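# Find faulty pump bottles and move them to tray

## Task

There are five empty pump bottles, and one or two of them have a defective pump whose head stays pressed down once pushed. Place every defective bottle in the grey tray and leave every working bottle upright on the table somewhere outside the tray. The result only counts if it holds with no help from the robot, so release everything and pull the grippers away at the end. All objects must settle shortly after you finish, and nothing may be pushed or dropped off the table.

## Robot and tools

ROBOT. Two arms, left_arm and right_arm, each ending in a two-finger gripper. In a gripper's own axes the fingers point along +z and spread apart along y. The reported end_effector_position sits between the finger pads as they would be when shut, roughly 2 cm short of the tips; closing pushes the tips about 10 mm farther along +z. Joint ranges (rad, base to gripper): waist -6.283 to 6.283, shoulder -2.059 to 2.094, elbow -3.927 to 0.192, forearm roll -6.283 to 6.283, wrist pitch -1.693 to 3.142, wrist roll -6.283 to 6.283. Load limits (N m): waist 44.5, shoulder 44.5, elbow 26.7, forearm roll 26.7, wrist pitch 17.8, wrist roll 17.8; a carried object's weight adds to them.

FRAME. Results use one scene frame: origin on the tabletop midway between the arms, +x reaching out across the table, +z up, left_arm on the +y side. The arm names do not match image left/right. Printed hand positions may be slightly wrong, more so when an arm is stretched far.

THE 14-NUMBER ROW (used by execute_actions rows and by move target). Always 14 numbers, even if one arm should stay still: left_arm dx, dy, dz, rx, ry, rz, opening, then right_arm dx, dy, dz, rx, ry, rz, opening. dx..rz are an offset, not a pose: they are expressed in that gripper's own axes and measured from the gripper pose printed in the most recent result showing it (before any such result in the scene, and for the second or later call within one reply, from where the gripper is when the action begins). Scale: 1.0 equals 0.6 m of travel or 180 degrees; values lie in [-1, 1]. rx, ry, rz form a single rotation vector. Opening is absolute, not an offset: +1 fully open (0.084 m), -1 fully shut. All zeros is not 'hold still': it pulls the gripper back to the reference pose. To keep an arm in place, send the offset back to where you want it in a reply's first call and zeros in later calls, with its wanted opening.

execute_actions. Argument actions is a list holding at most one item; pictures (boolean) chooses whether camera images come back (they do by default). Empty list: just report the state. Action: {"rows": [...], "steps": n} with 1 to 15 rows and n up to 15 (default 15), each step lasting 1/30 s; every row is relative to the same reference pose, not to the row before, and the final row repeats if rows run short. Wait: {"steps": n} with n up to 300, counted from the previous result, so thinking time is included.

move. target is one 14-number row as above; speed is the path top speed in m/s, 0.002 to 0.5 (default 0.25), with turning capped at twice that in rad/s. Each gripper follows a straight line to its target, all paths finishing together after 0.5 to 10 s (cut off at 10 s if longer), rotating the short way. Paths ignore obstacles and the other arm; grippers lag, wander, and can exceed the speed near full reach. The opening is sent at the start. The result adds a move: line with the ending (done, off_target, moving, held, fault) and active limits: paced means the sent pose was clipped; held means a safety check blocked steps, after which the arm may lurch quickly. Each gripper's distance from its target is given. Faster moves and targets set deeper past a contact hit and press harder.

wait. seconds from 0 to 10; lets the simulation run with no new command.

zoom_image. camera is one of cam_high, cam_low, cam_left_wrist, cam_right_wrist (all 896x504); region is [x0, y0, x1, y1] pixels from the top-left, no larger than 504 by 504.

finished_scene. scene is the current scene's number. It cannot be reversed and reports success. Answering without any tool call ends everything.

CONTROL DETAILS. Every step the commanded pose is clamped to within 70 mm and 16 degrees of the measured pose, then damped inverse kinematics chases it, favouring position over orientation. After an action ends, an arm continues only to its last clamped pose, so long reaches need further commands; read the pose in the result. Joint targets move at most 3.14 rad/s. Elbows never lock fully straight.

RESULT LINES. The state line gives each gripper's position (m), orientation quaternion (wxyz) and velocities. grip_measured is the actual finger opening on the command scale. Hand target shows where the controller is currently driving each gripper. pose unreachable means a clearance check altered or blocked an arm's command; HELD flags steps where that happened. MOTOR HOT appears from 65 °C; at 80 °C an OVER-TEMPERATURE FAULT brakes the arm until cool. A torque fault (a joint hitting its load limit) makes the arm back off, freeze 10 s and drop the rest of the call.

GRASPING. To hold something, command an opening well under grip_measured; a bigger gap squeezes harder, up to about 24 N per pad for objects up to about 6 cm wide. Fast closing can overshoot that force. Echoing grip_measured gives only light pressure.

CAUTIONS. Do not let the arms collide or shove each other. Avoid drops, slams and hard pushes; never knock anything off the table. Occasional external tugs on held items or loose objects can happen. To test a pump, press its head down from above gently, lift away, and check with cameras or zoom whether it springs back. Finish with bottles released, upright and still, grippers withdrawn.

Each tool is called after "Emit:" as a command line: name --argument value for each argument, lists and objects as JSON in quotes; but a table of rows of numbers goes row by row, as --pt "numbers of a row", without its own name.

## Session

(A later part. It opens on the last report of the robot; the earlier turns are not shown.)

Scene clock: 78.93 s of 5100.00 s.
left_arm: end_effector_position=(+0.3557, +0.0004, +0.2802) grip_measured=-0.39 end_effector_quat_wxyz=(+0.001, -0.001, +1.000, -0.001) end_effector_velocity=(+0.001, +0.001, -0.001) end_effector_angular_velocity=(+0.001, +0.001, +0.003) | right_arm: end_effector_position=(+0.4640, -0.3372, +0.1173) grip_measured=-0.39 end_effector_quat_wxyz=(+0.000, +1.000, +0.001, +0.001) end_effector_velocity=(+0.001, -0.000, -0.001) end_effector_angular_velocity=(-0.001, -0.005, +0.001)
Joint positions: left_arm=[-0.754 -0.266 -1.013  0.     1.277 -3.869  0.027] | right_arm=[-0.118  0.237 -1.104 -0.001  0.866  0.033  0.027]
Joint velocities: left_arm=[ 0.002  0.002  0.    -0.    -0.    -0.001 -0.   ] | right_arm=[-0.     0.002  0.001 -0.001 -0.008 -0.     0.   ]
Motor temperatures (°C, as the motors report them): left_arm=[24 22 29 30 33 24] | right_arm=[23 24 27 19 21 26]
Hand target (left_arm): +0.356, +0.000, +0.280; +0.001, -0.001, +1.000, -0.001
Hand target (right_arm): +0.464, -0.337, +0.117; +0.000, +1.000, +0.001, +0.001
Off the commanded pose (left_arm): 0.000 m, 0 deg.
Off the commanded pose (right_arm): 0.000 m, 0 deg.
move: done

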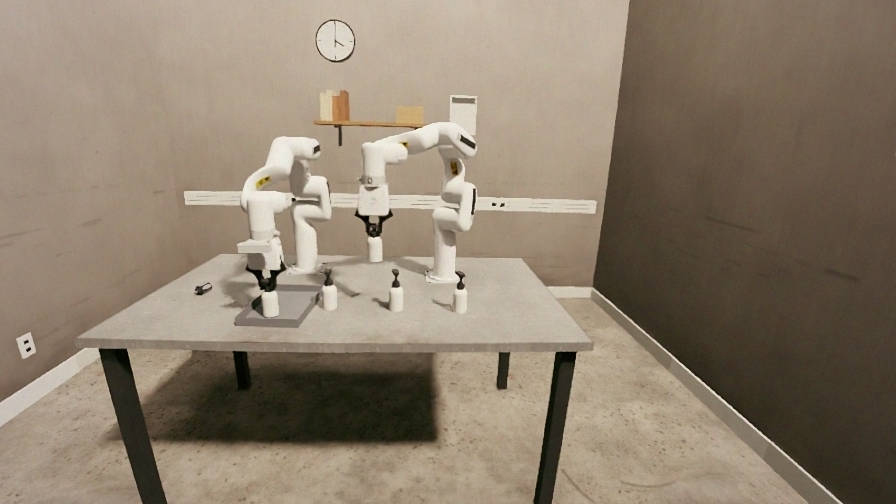

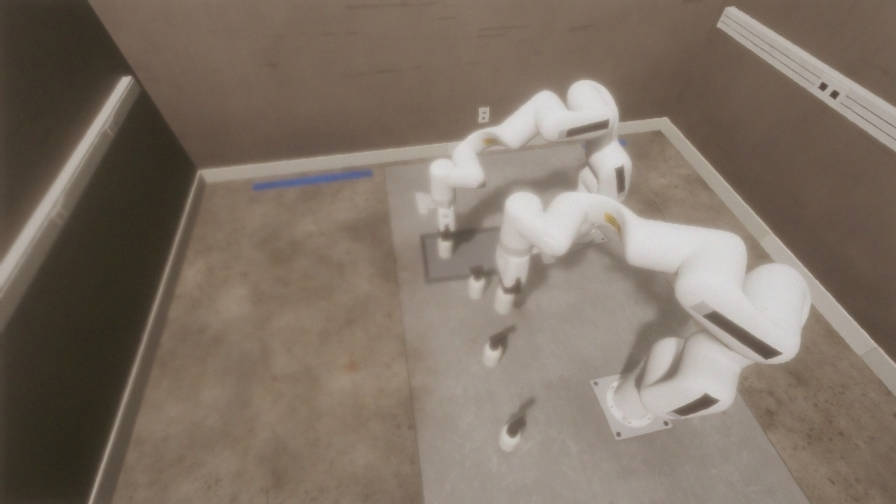

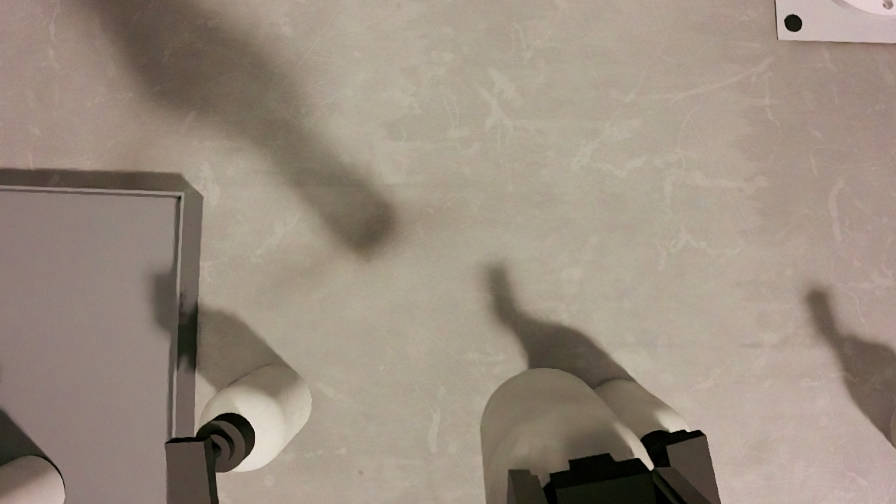

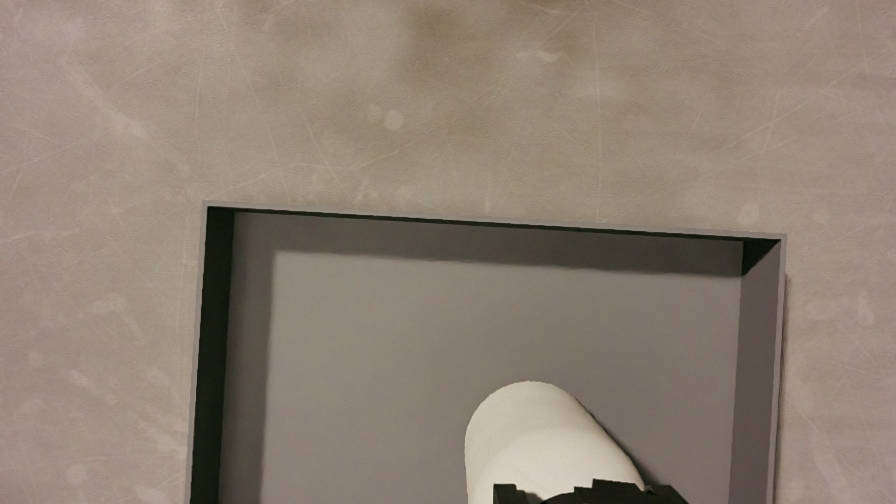

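Emit:
move --target '[0,0,0,0,0,0,-0.8,0,0,0,0,0,0,0.2]'

Emit:
move --target '[0,0,0,0,0,0,-0.8,0,0,-0.13,0,0,0,0.2]'

Emit:
move --target '[0,-0.1,0,0,0,0,-0.8,-0.5,0.5,-0.05,0,0,0,0.2]' --speed 0.4

Emit:
move --target '[0.05,-0.365,0,0,0,0,-0.8,0,0,0,0,0,0,0.2]'

Scene clock: 83.37 s of 5100.00 s.
left_arm: end_effector_position=(+0.3557, +0.0004, +0.2802) grip_measured=-0.39 end_effector_quat_wxyz=(+0.001, -0.001, +1.000, -0.001) end_effector_velocity=(+0.001, +0.000, -0.001) end_effector_angular_velocity=(+0.002, +0.001, +0.002) | right_arm: end_effector_position=(+0.4640, -0.3372, +0.1173) grip_measured=+0.19 end_effector_quat_wxyz=(+0.000, +1.000, +0.001, +0.001) end_effector_velocity=(+0.000, -0.000, -0.000) end_effector_angular_velocity=(-0.000, +0.001, +0.000)
Joint positions: left_arm=[-0.754 -0.266 -1.013  0.     1.277 -3.869  0.027] | right_arm=[-0.118  0.237 -1.104 -0.001  0.866  0.033  0.052]
Joint velocities: left_arm=[ 0.001  0.002 -0.     0.    -0.    -0.001  0.   ] | right_arm=[-0.     0.001 -0.    -0.     0.    -0.    -0.   ]
Motor temperatures (°C, as the motors report them): left_arm=[24 22 29 30 33 24] | right_arm=[23 24 27 19 21 26]
Hand target (left_arm): +0.356, +0.000, +0.280; +0.001, -0.001, +1.000, -0.001
Hand target (right_arm): +0.464, -0.337, +0.117; +0.000, +1.000, +0.001, +0.001
Off the commanded pose (left_arm): 0.000 m, 0 deg.
Off the commanded pose (right_arm): 0.000 m, 0 deg.
After step 90, 0.73 s passed at rest.
move: done

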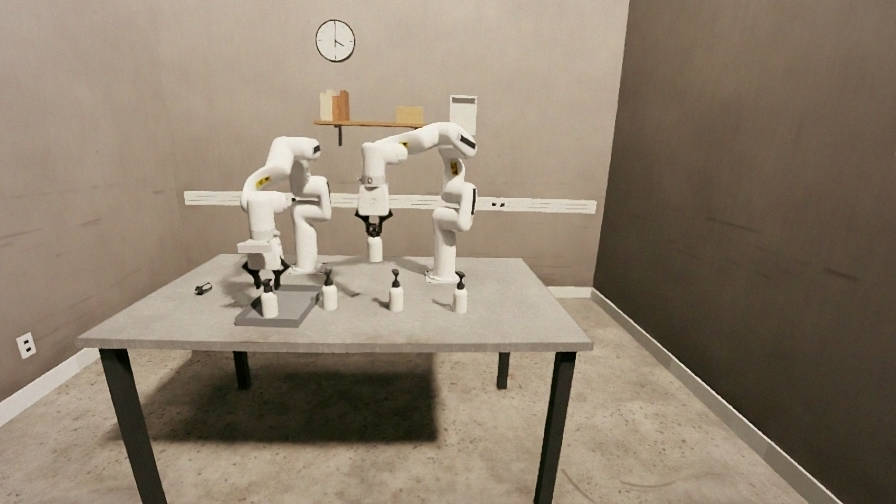

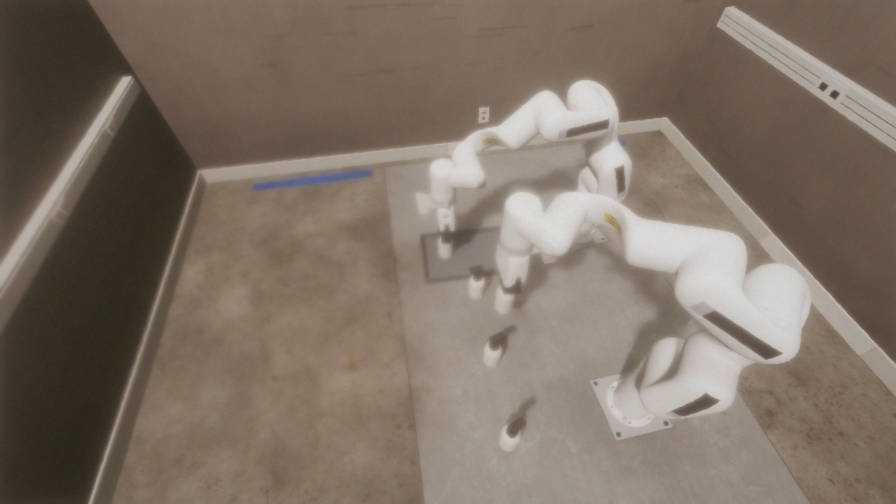

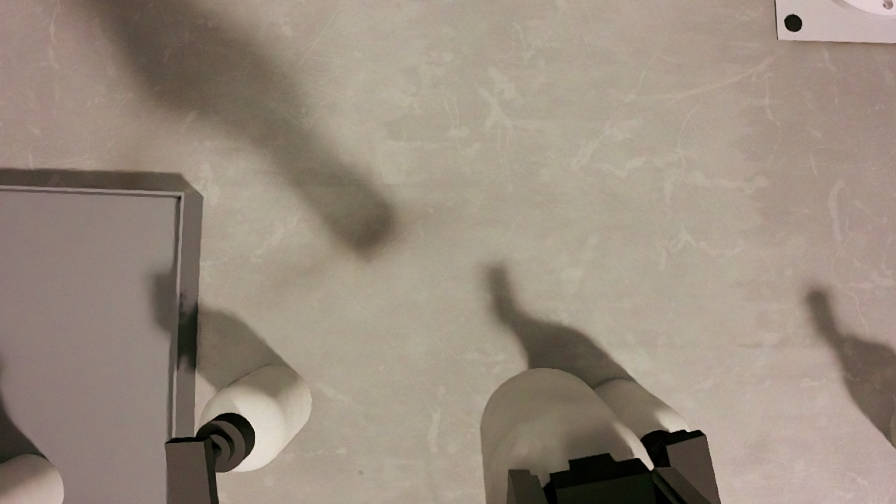

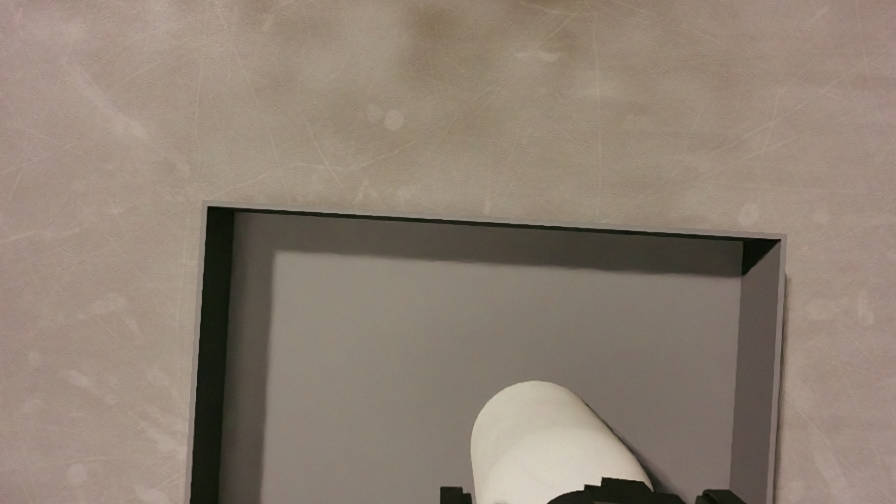

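Scene clock: 84.37 s of 5100.00 s.
left_arm: end_effector_position=(+0.3557, +0.0004, +0.2802) grip_measured=-0.39 end_effector_quat_wxyz=(+0.001, -0.001, +1.000, -0.001) end_effector_velocity=(+0.000, +0.000, -0.001) end_effector_angular_velocity=(+0.001, +0.002, +0.002) | right_arm: end_effector_position=(+0.4639, -0.3374, +0.1947) grip_measured=+0.19 end_effector_quat_wxyz=(+0.000, +1.000, +0.000, +0.000) end_effector_velocity=(+0.001, +0.000, +0.004) end_effector_angular_velocity=(-0.000, -0.003, +0.000)
Joint positions: left_arm=[-0.754 -0.266 -1.013  0.     1.277 -3.869  0.027] | right_arm=[-0.118  0.138 -1.211 -0.001  1.073  0.034  0.052]
Joint velocities: left_arm=[ 0.001  0.002 -0.001 -0.001  0.    -0.    -0.   ] | right_arm=[ 0.    -0.003 -0.007 -0.     0.007 -0.     0.   ]
Motor temperatures (°C, as the motors report them): left_arm=[24 22 29 30 33 24] | right_arm=[23 24 27 19 21 26]
Hand target (left_arm): +0.356, +0.000, +0.280; +0.001, -0.001, +1.000, -0.001
Hand target (right_arm): +0.464, -0.337, +0.195; +0.000, +1.000, +0.000, +0.001
Off the commanded pose (left_arm): 0.000 m, 0 deg.
Off the commanded pose (right_arm): 0.001 m, 0 deg.
move: done

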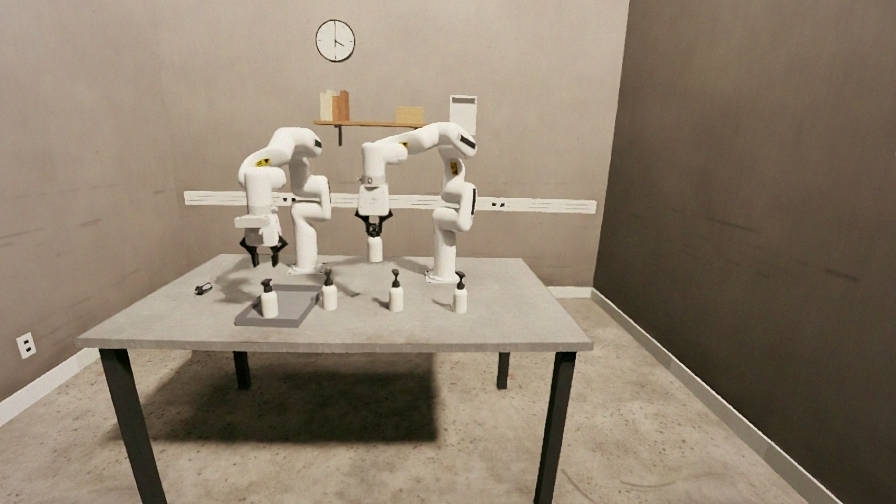

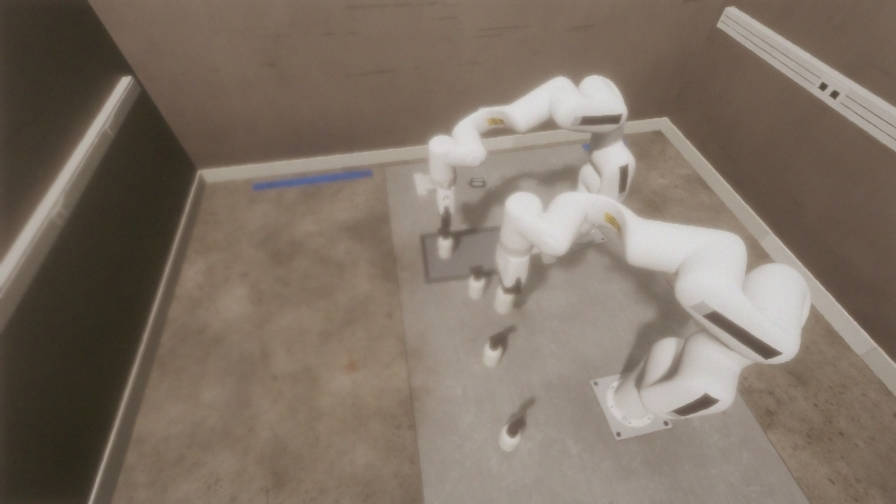

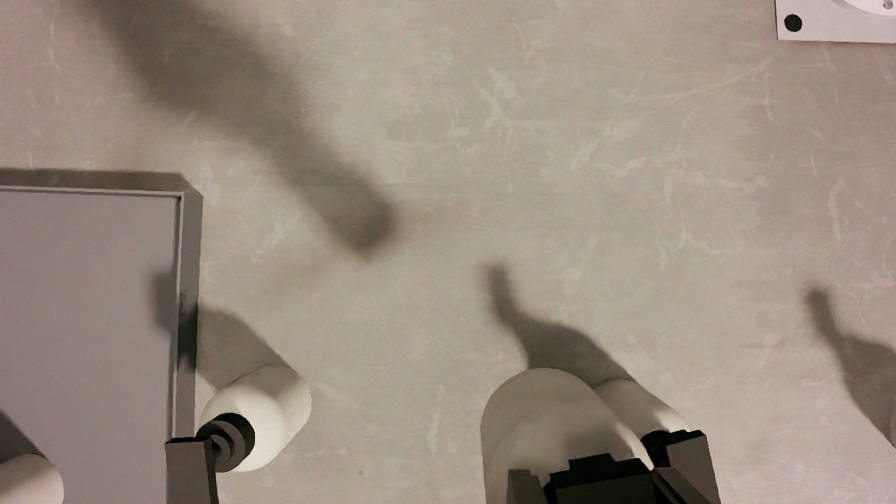

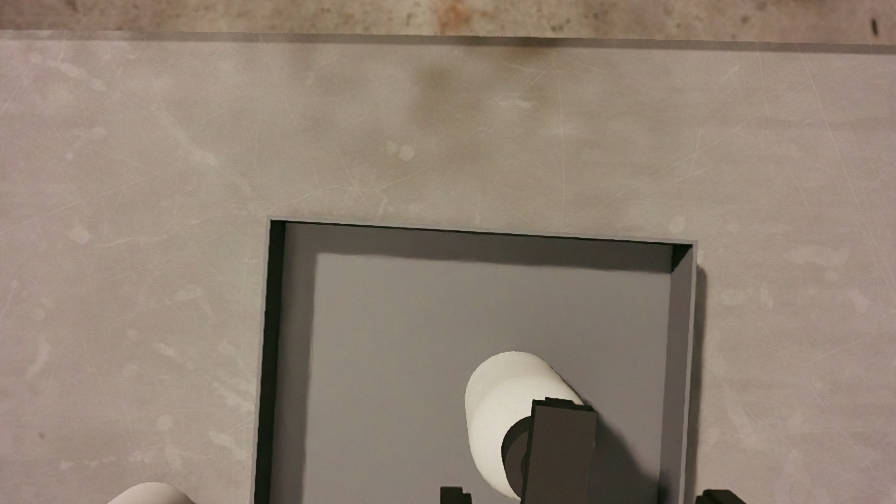

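Scene clock: 86.43 s of 5100.00 s.
left_arm: end_effector_position=(+0.3558, -0.0596, +0.2804) grip_measured=-0.39 end_effector_quat_wxyz=(+0.001, -0.001, +1.000, -0.001) end_effector_velocity=(+0.000, +0.000, -0.001) end_effector_angular_velocity=(+0.002, +0.001, -0.001) | right_arm: end_effector_position=(+0.1642, -0.6373, +0.2243) grip_measured=+0.19 end_effector_quat_wxyz=(+0.001, +1.000, +0.000, -0.001) end_effector_velocity=(-0.001, -0.002, +0.001) end_effector_angular_velocity=(+0.001, -0.002, +0.001)
Joint positions: left_arm=[-0.855 -0.121 -1.158  0.001  1.277 -3.97   0.027] | right_arm=[-1.092 -0.428 -0.713 -0.002  1.141 -0.94   0.052]
Joint velocities: left_arm=[ 0.001  0.002  0.     0.     0.     0.002 -0.   ] | right_arm=[-0.007  0.002 -0.004  0.002  0.002 -0.009 -0.   ]
Motor temperatures (°C, as the motors report them): left_arm=[24 22 29 30 33 24] | right_arm=[23 24 27 19 21 26]
Hand target (left_arm): +0.356, -0.060, +0.280; +0.001, -0.001, +1.000, -0.001
Hand target (right_arm): +0.164, -0.638, +0.224; +0.000, +1.000, +0.000, -0.001
Off the commanded pose (left_arm): 0.000 m, 0 deg.
Off the commanded pose (right_arm): 0.001 m, 0 deg.
move: done; limits=paced

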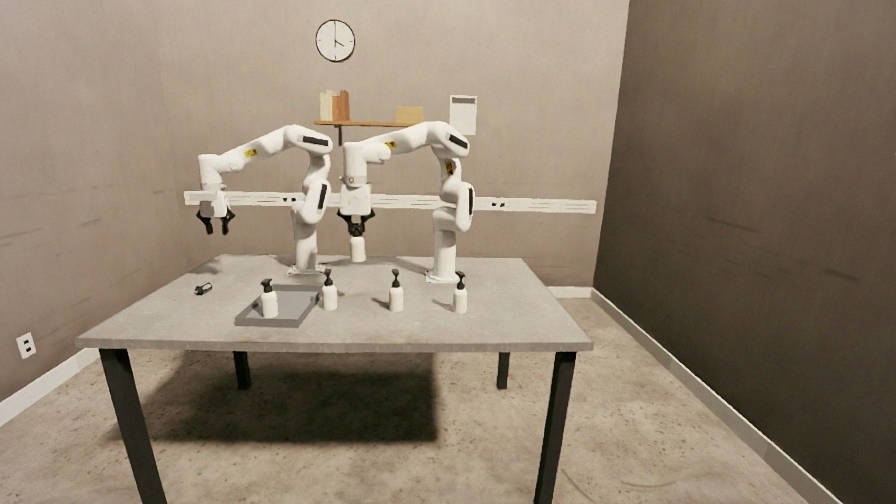

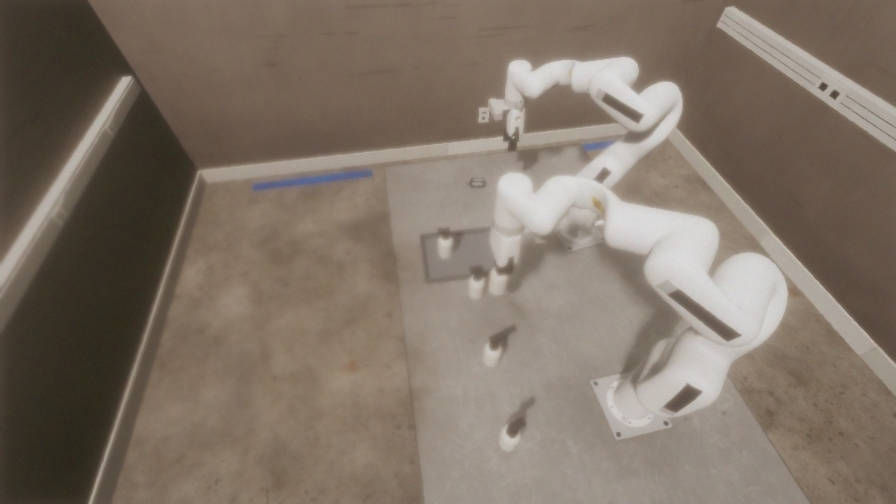

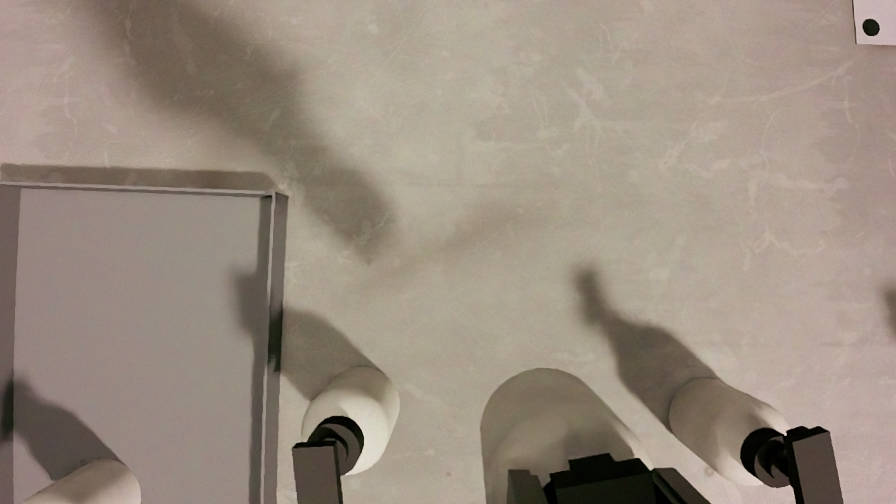

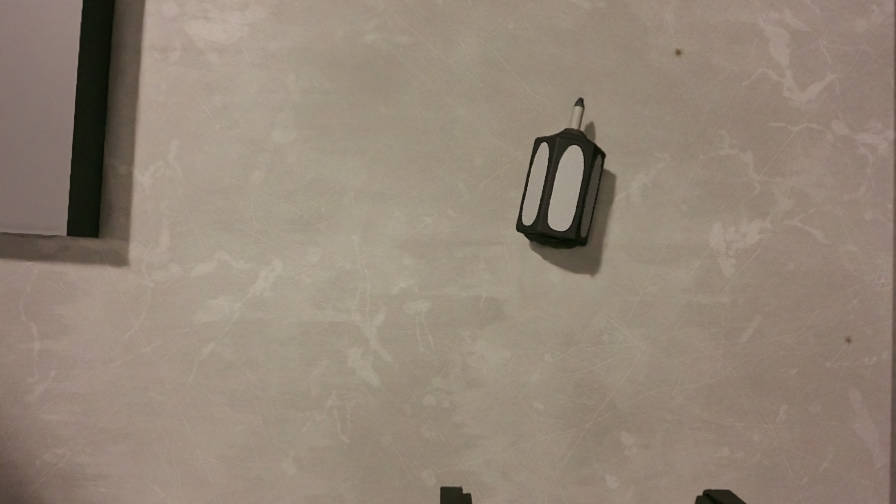

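Scene clock: 88.03 s of 5100.00 s.
left_arm: end_effector_position=(+0.3261, -0.2782, +0.2813) grip_measured=-0.39 end_effector_quat_wxyz=(+0.002, -0.001, +1.000, -0.001) end_effector_velocity=(+0.001, -0.002, +0.001) end_effector_angular_velocity=(+0.012, +0.006, +0.001) | right_arm: end_effector_position=(+0.1642, -0.6373, +0.2243) grip_measured=+0.19 end_effector_quat_wxyz=(+0.001, +1.000, +0.000, -0.001) end_effector_velocity=(+0.000, -0.000, +0.000) end_effector_angular_velocity=(-0.000, -0.001, -0.000)
Joint positions: left_arm=[-1.137  0.506 -1.977  0.002  1.466 -4.253  0.027] | right_arm=[-1.092 -0.428 -0.713 -0.002  1.141 -0.94   0.052]
Joint velocities: left_arm=[-0.     0.03  -0.051 -0.     0.035 -0.001 -0.   ] | right_arm=[ 0.    -0.    -0.     0.001 -0.    -0.     0.   ]
Motor temperatures (°C, as the motors report them): left_arm=[24 22 29 30 33 24] | right_arm=[23 24 27 19 21 26]
Hand target (left_arm): +0.326, -0.279, +0.281; +0.001, -0.001, +1.000, -0.001
Hand target (right_arm): +0.164, -0.637, +0.224; +0.001, +1.000, +0.000, -0.001
Off the commanded pose (left_arm): 0.001 m, 0 deg.
Off the commanded pose (right_arm): 0.000 m, 0 deg.
move: done

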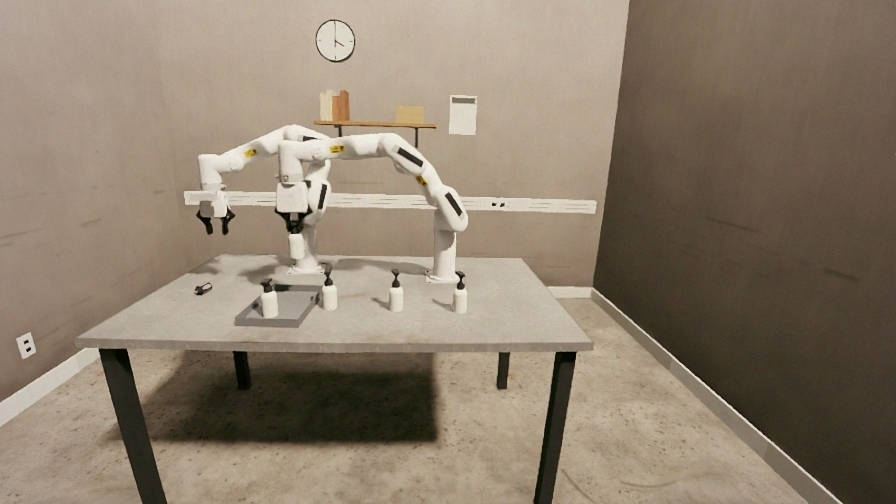

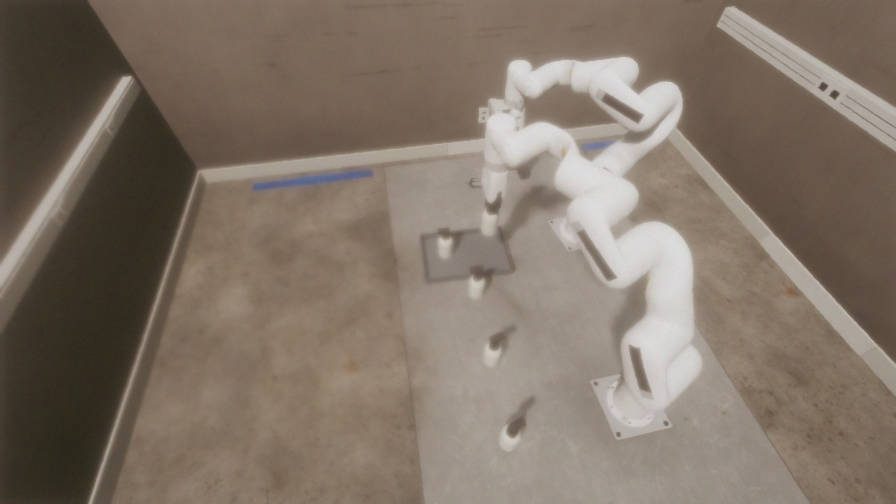

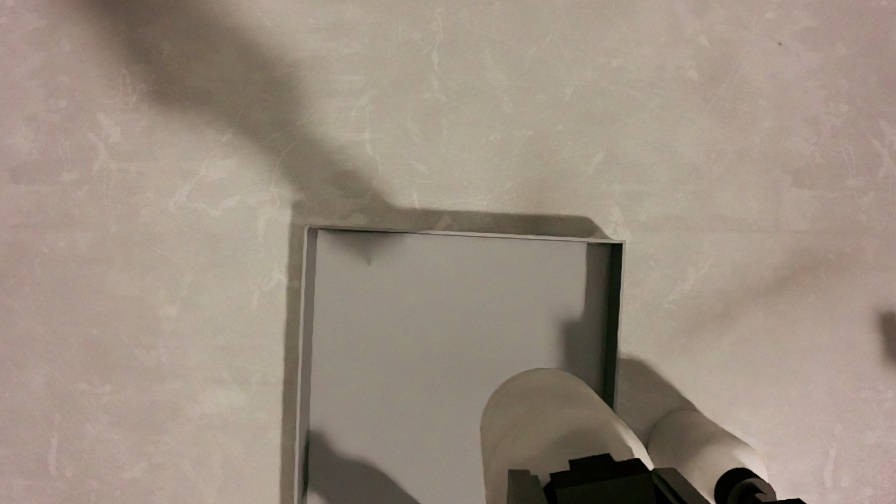

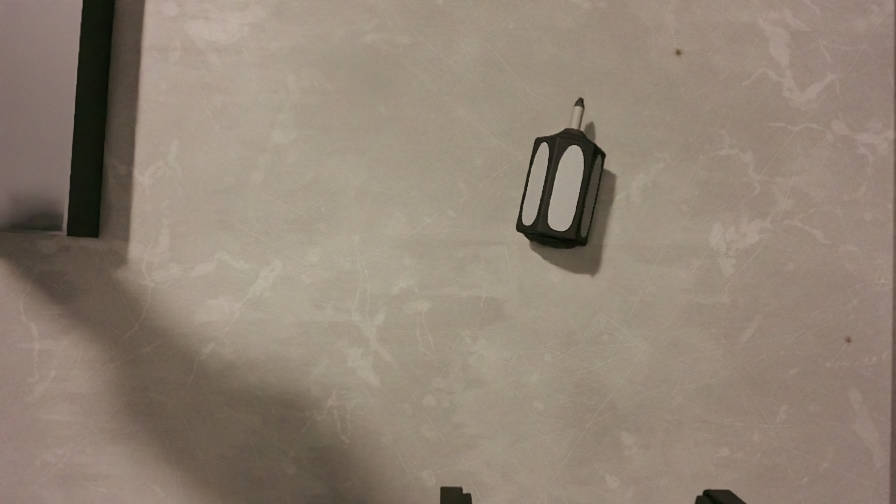

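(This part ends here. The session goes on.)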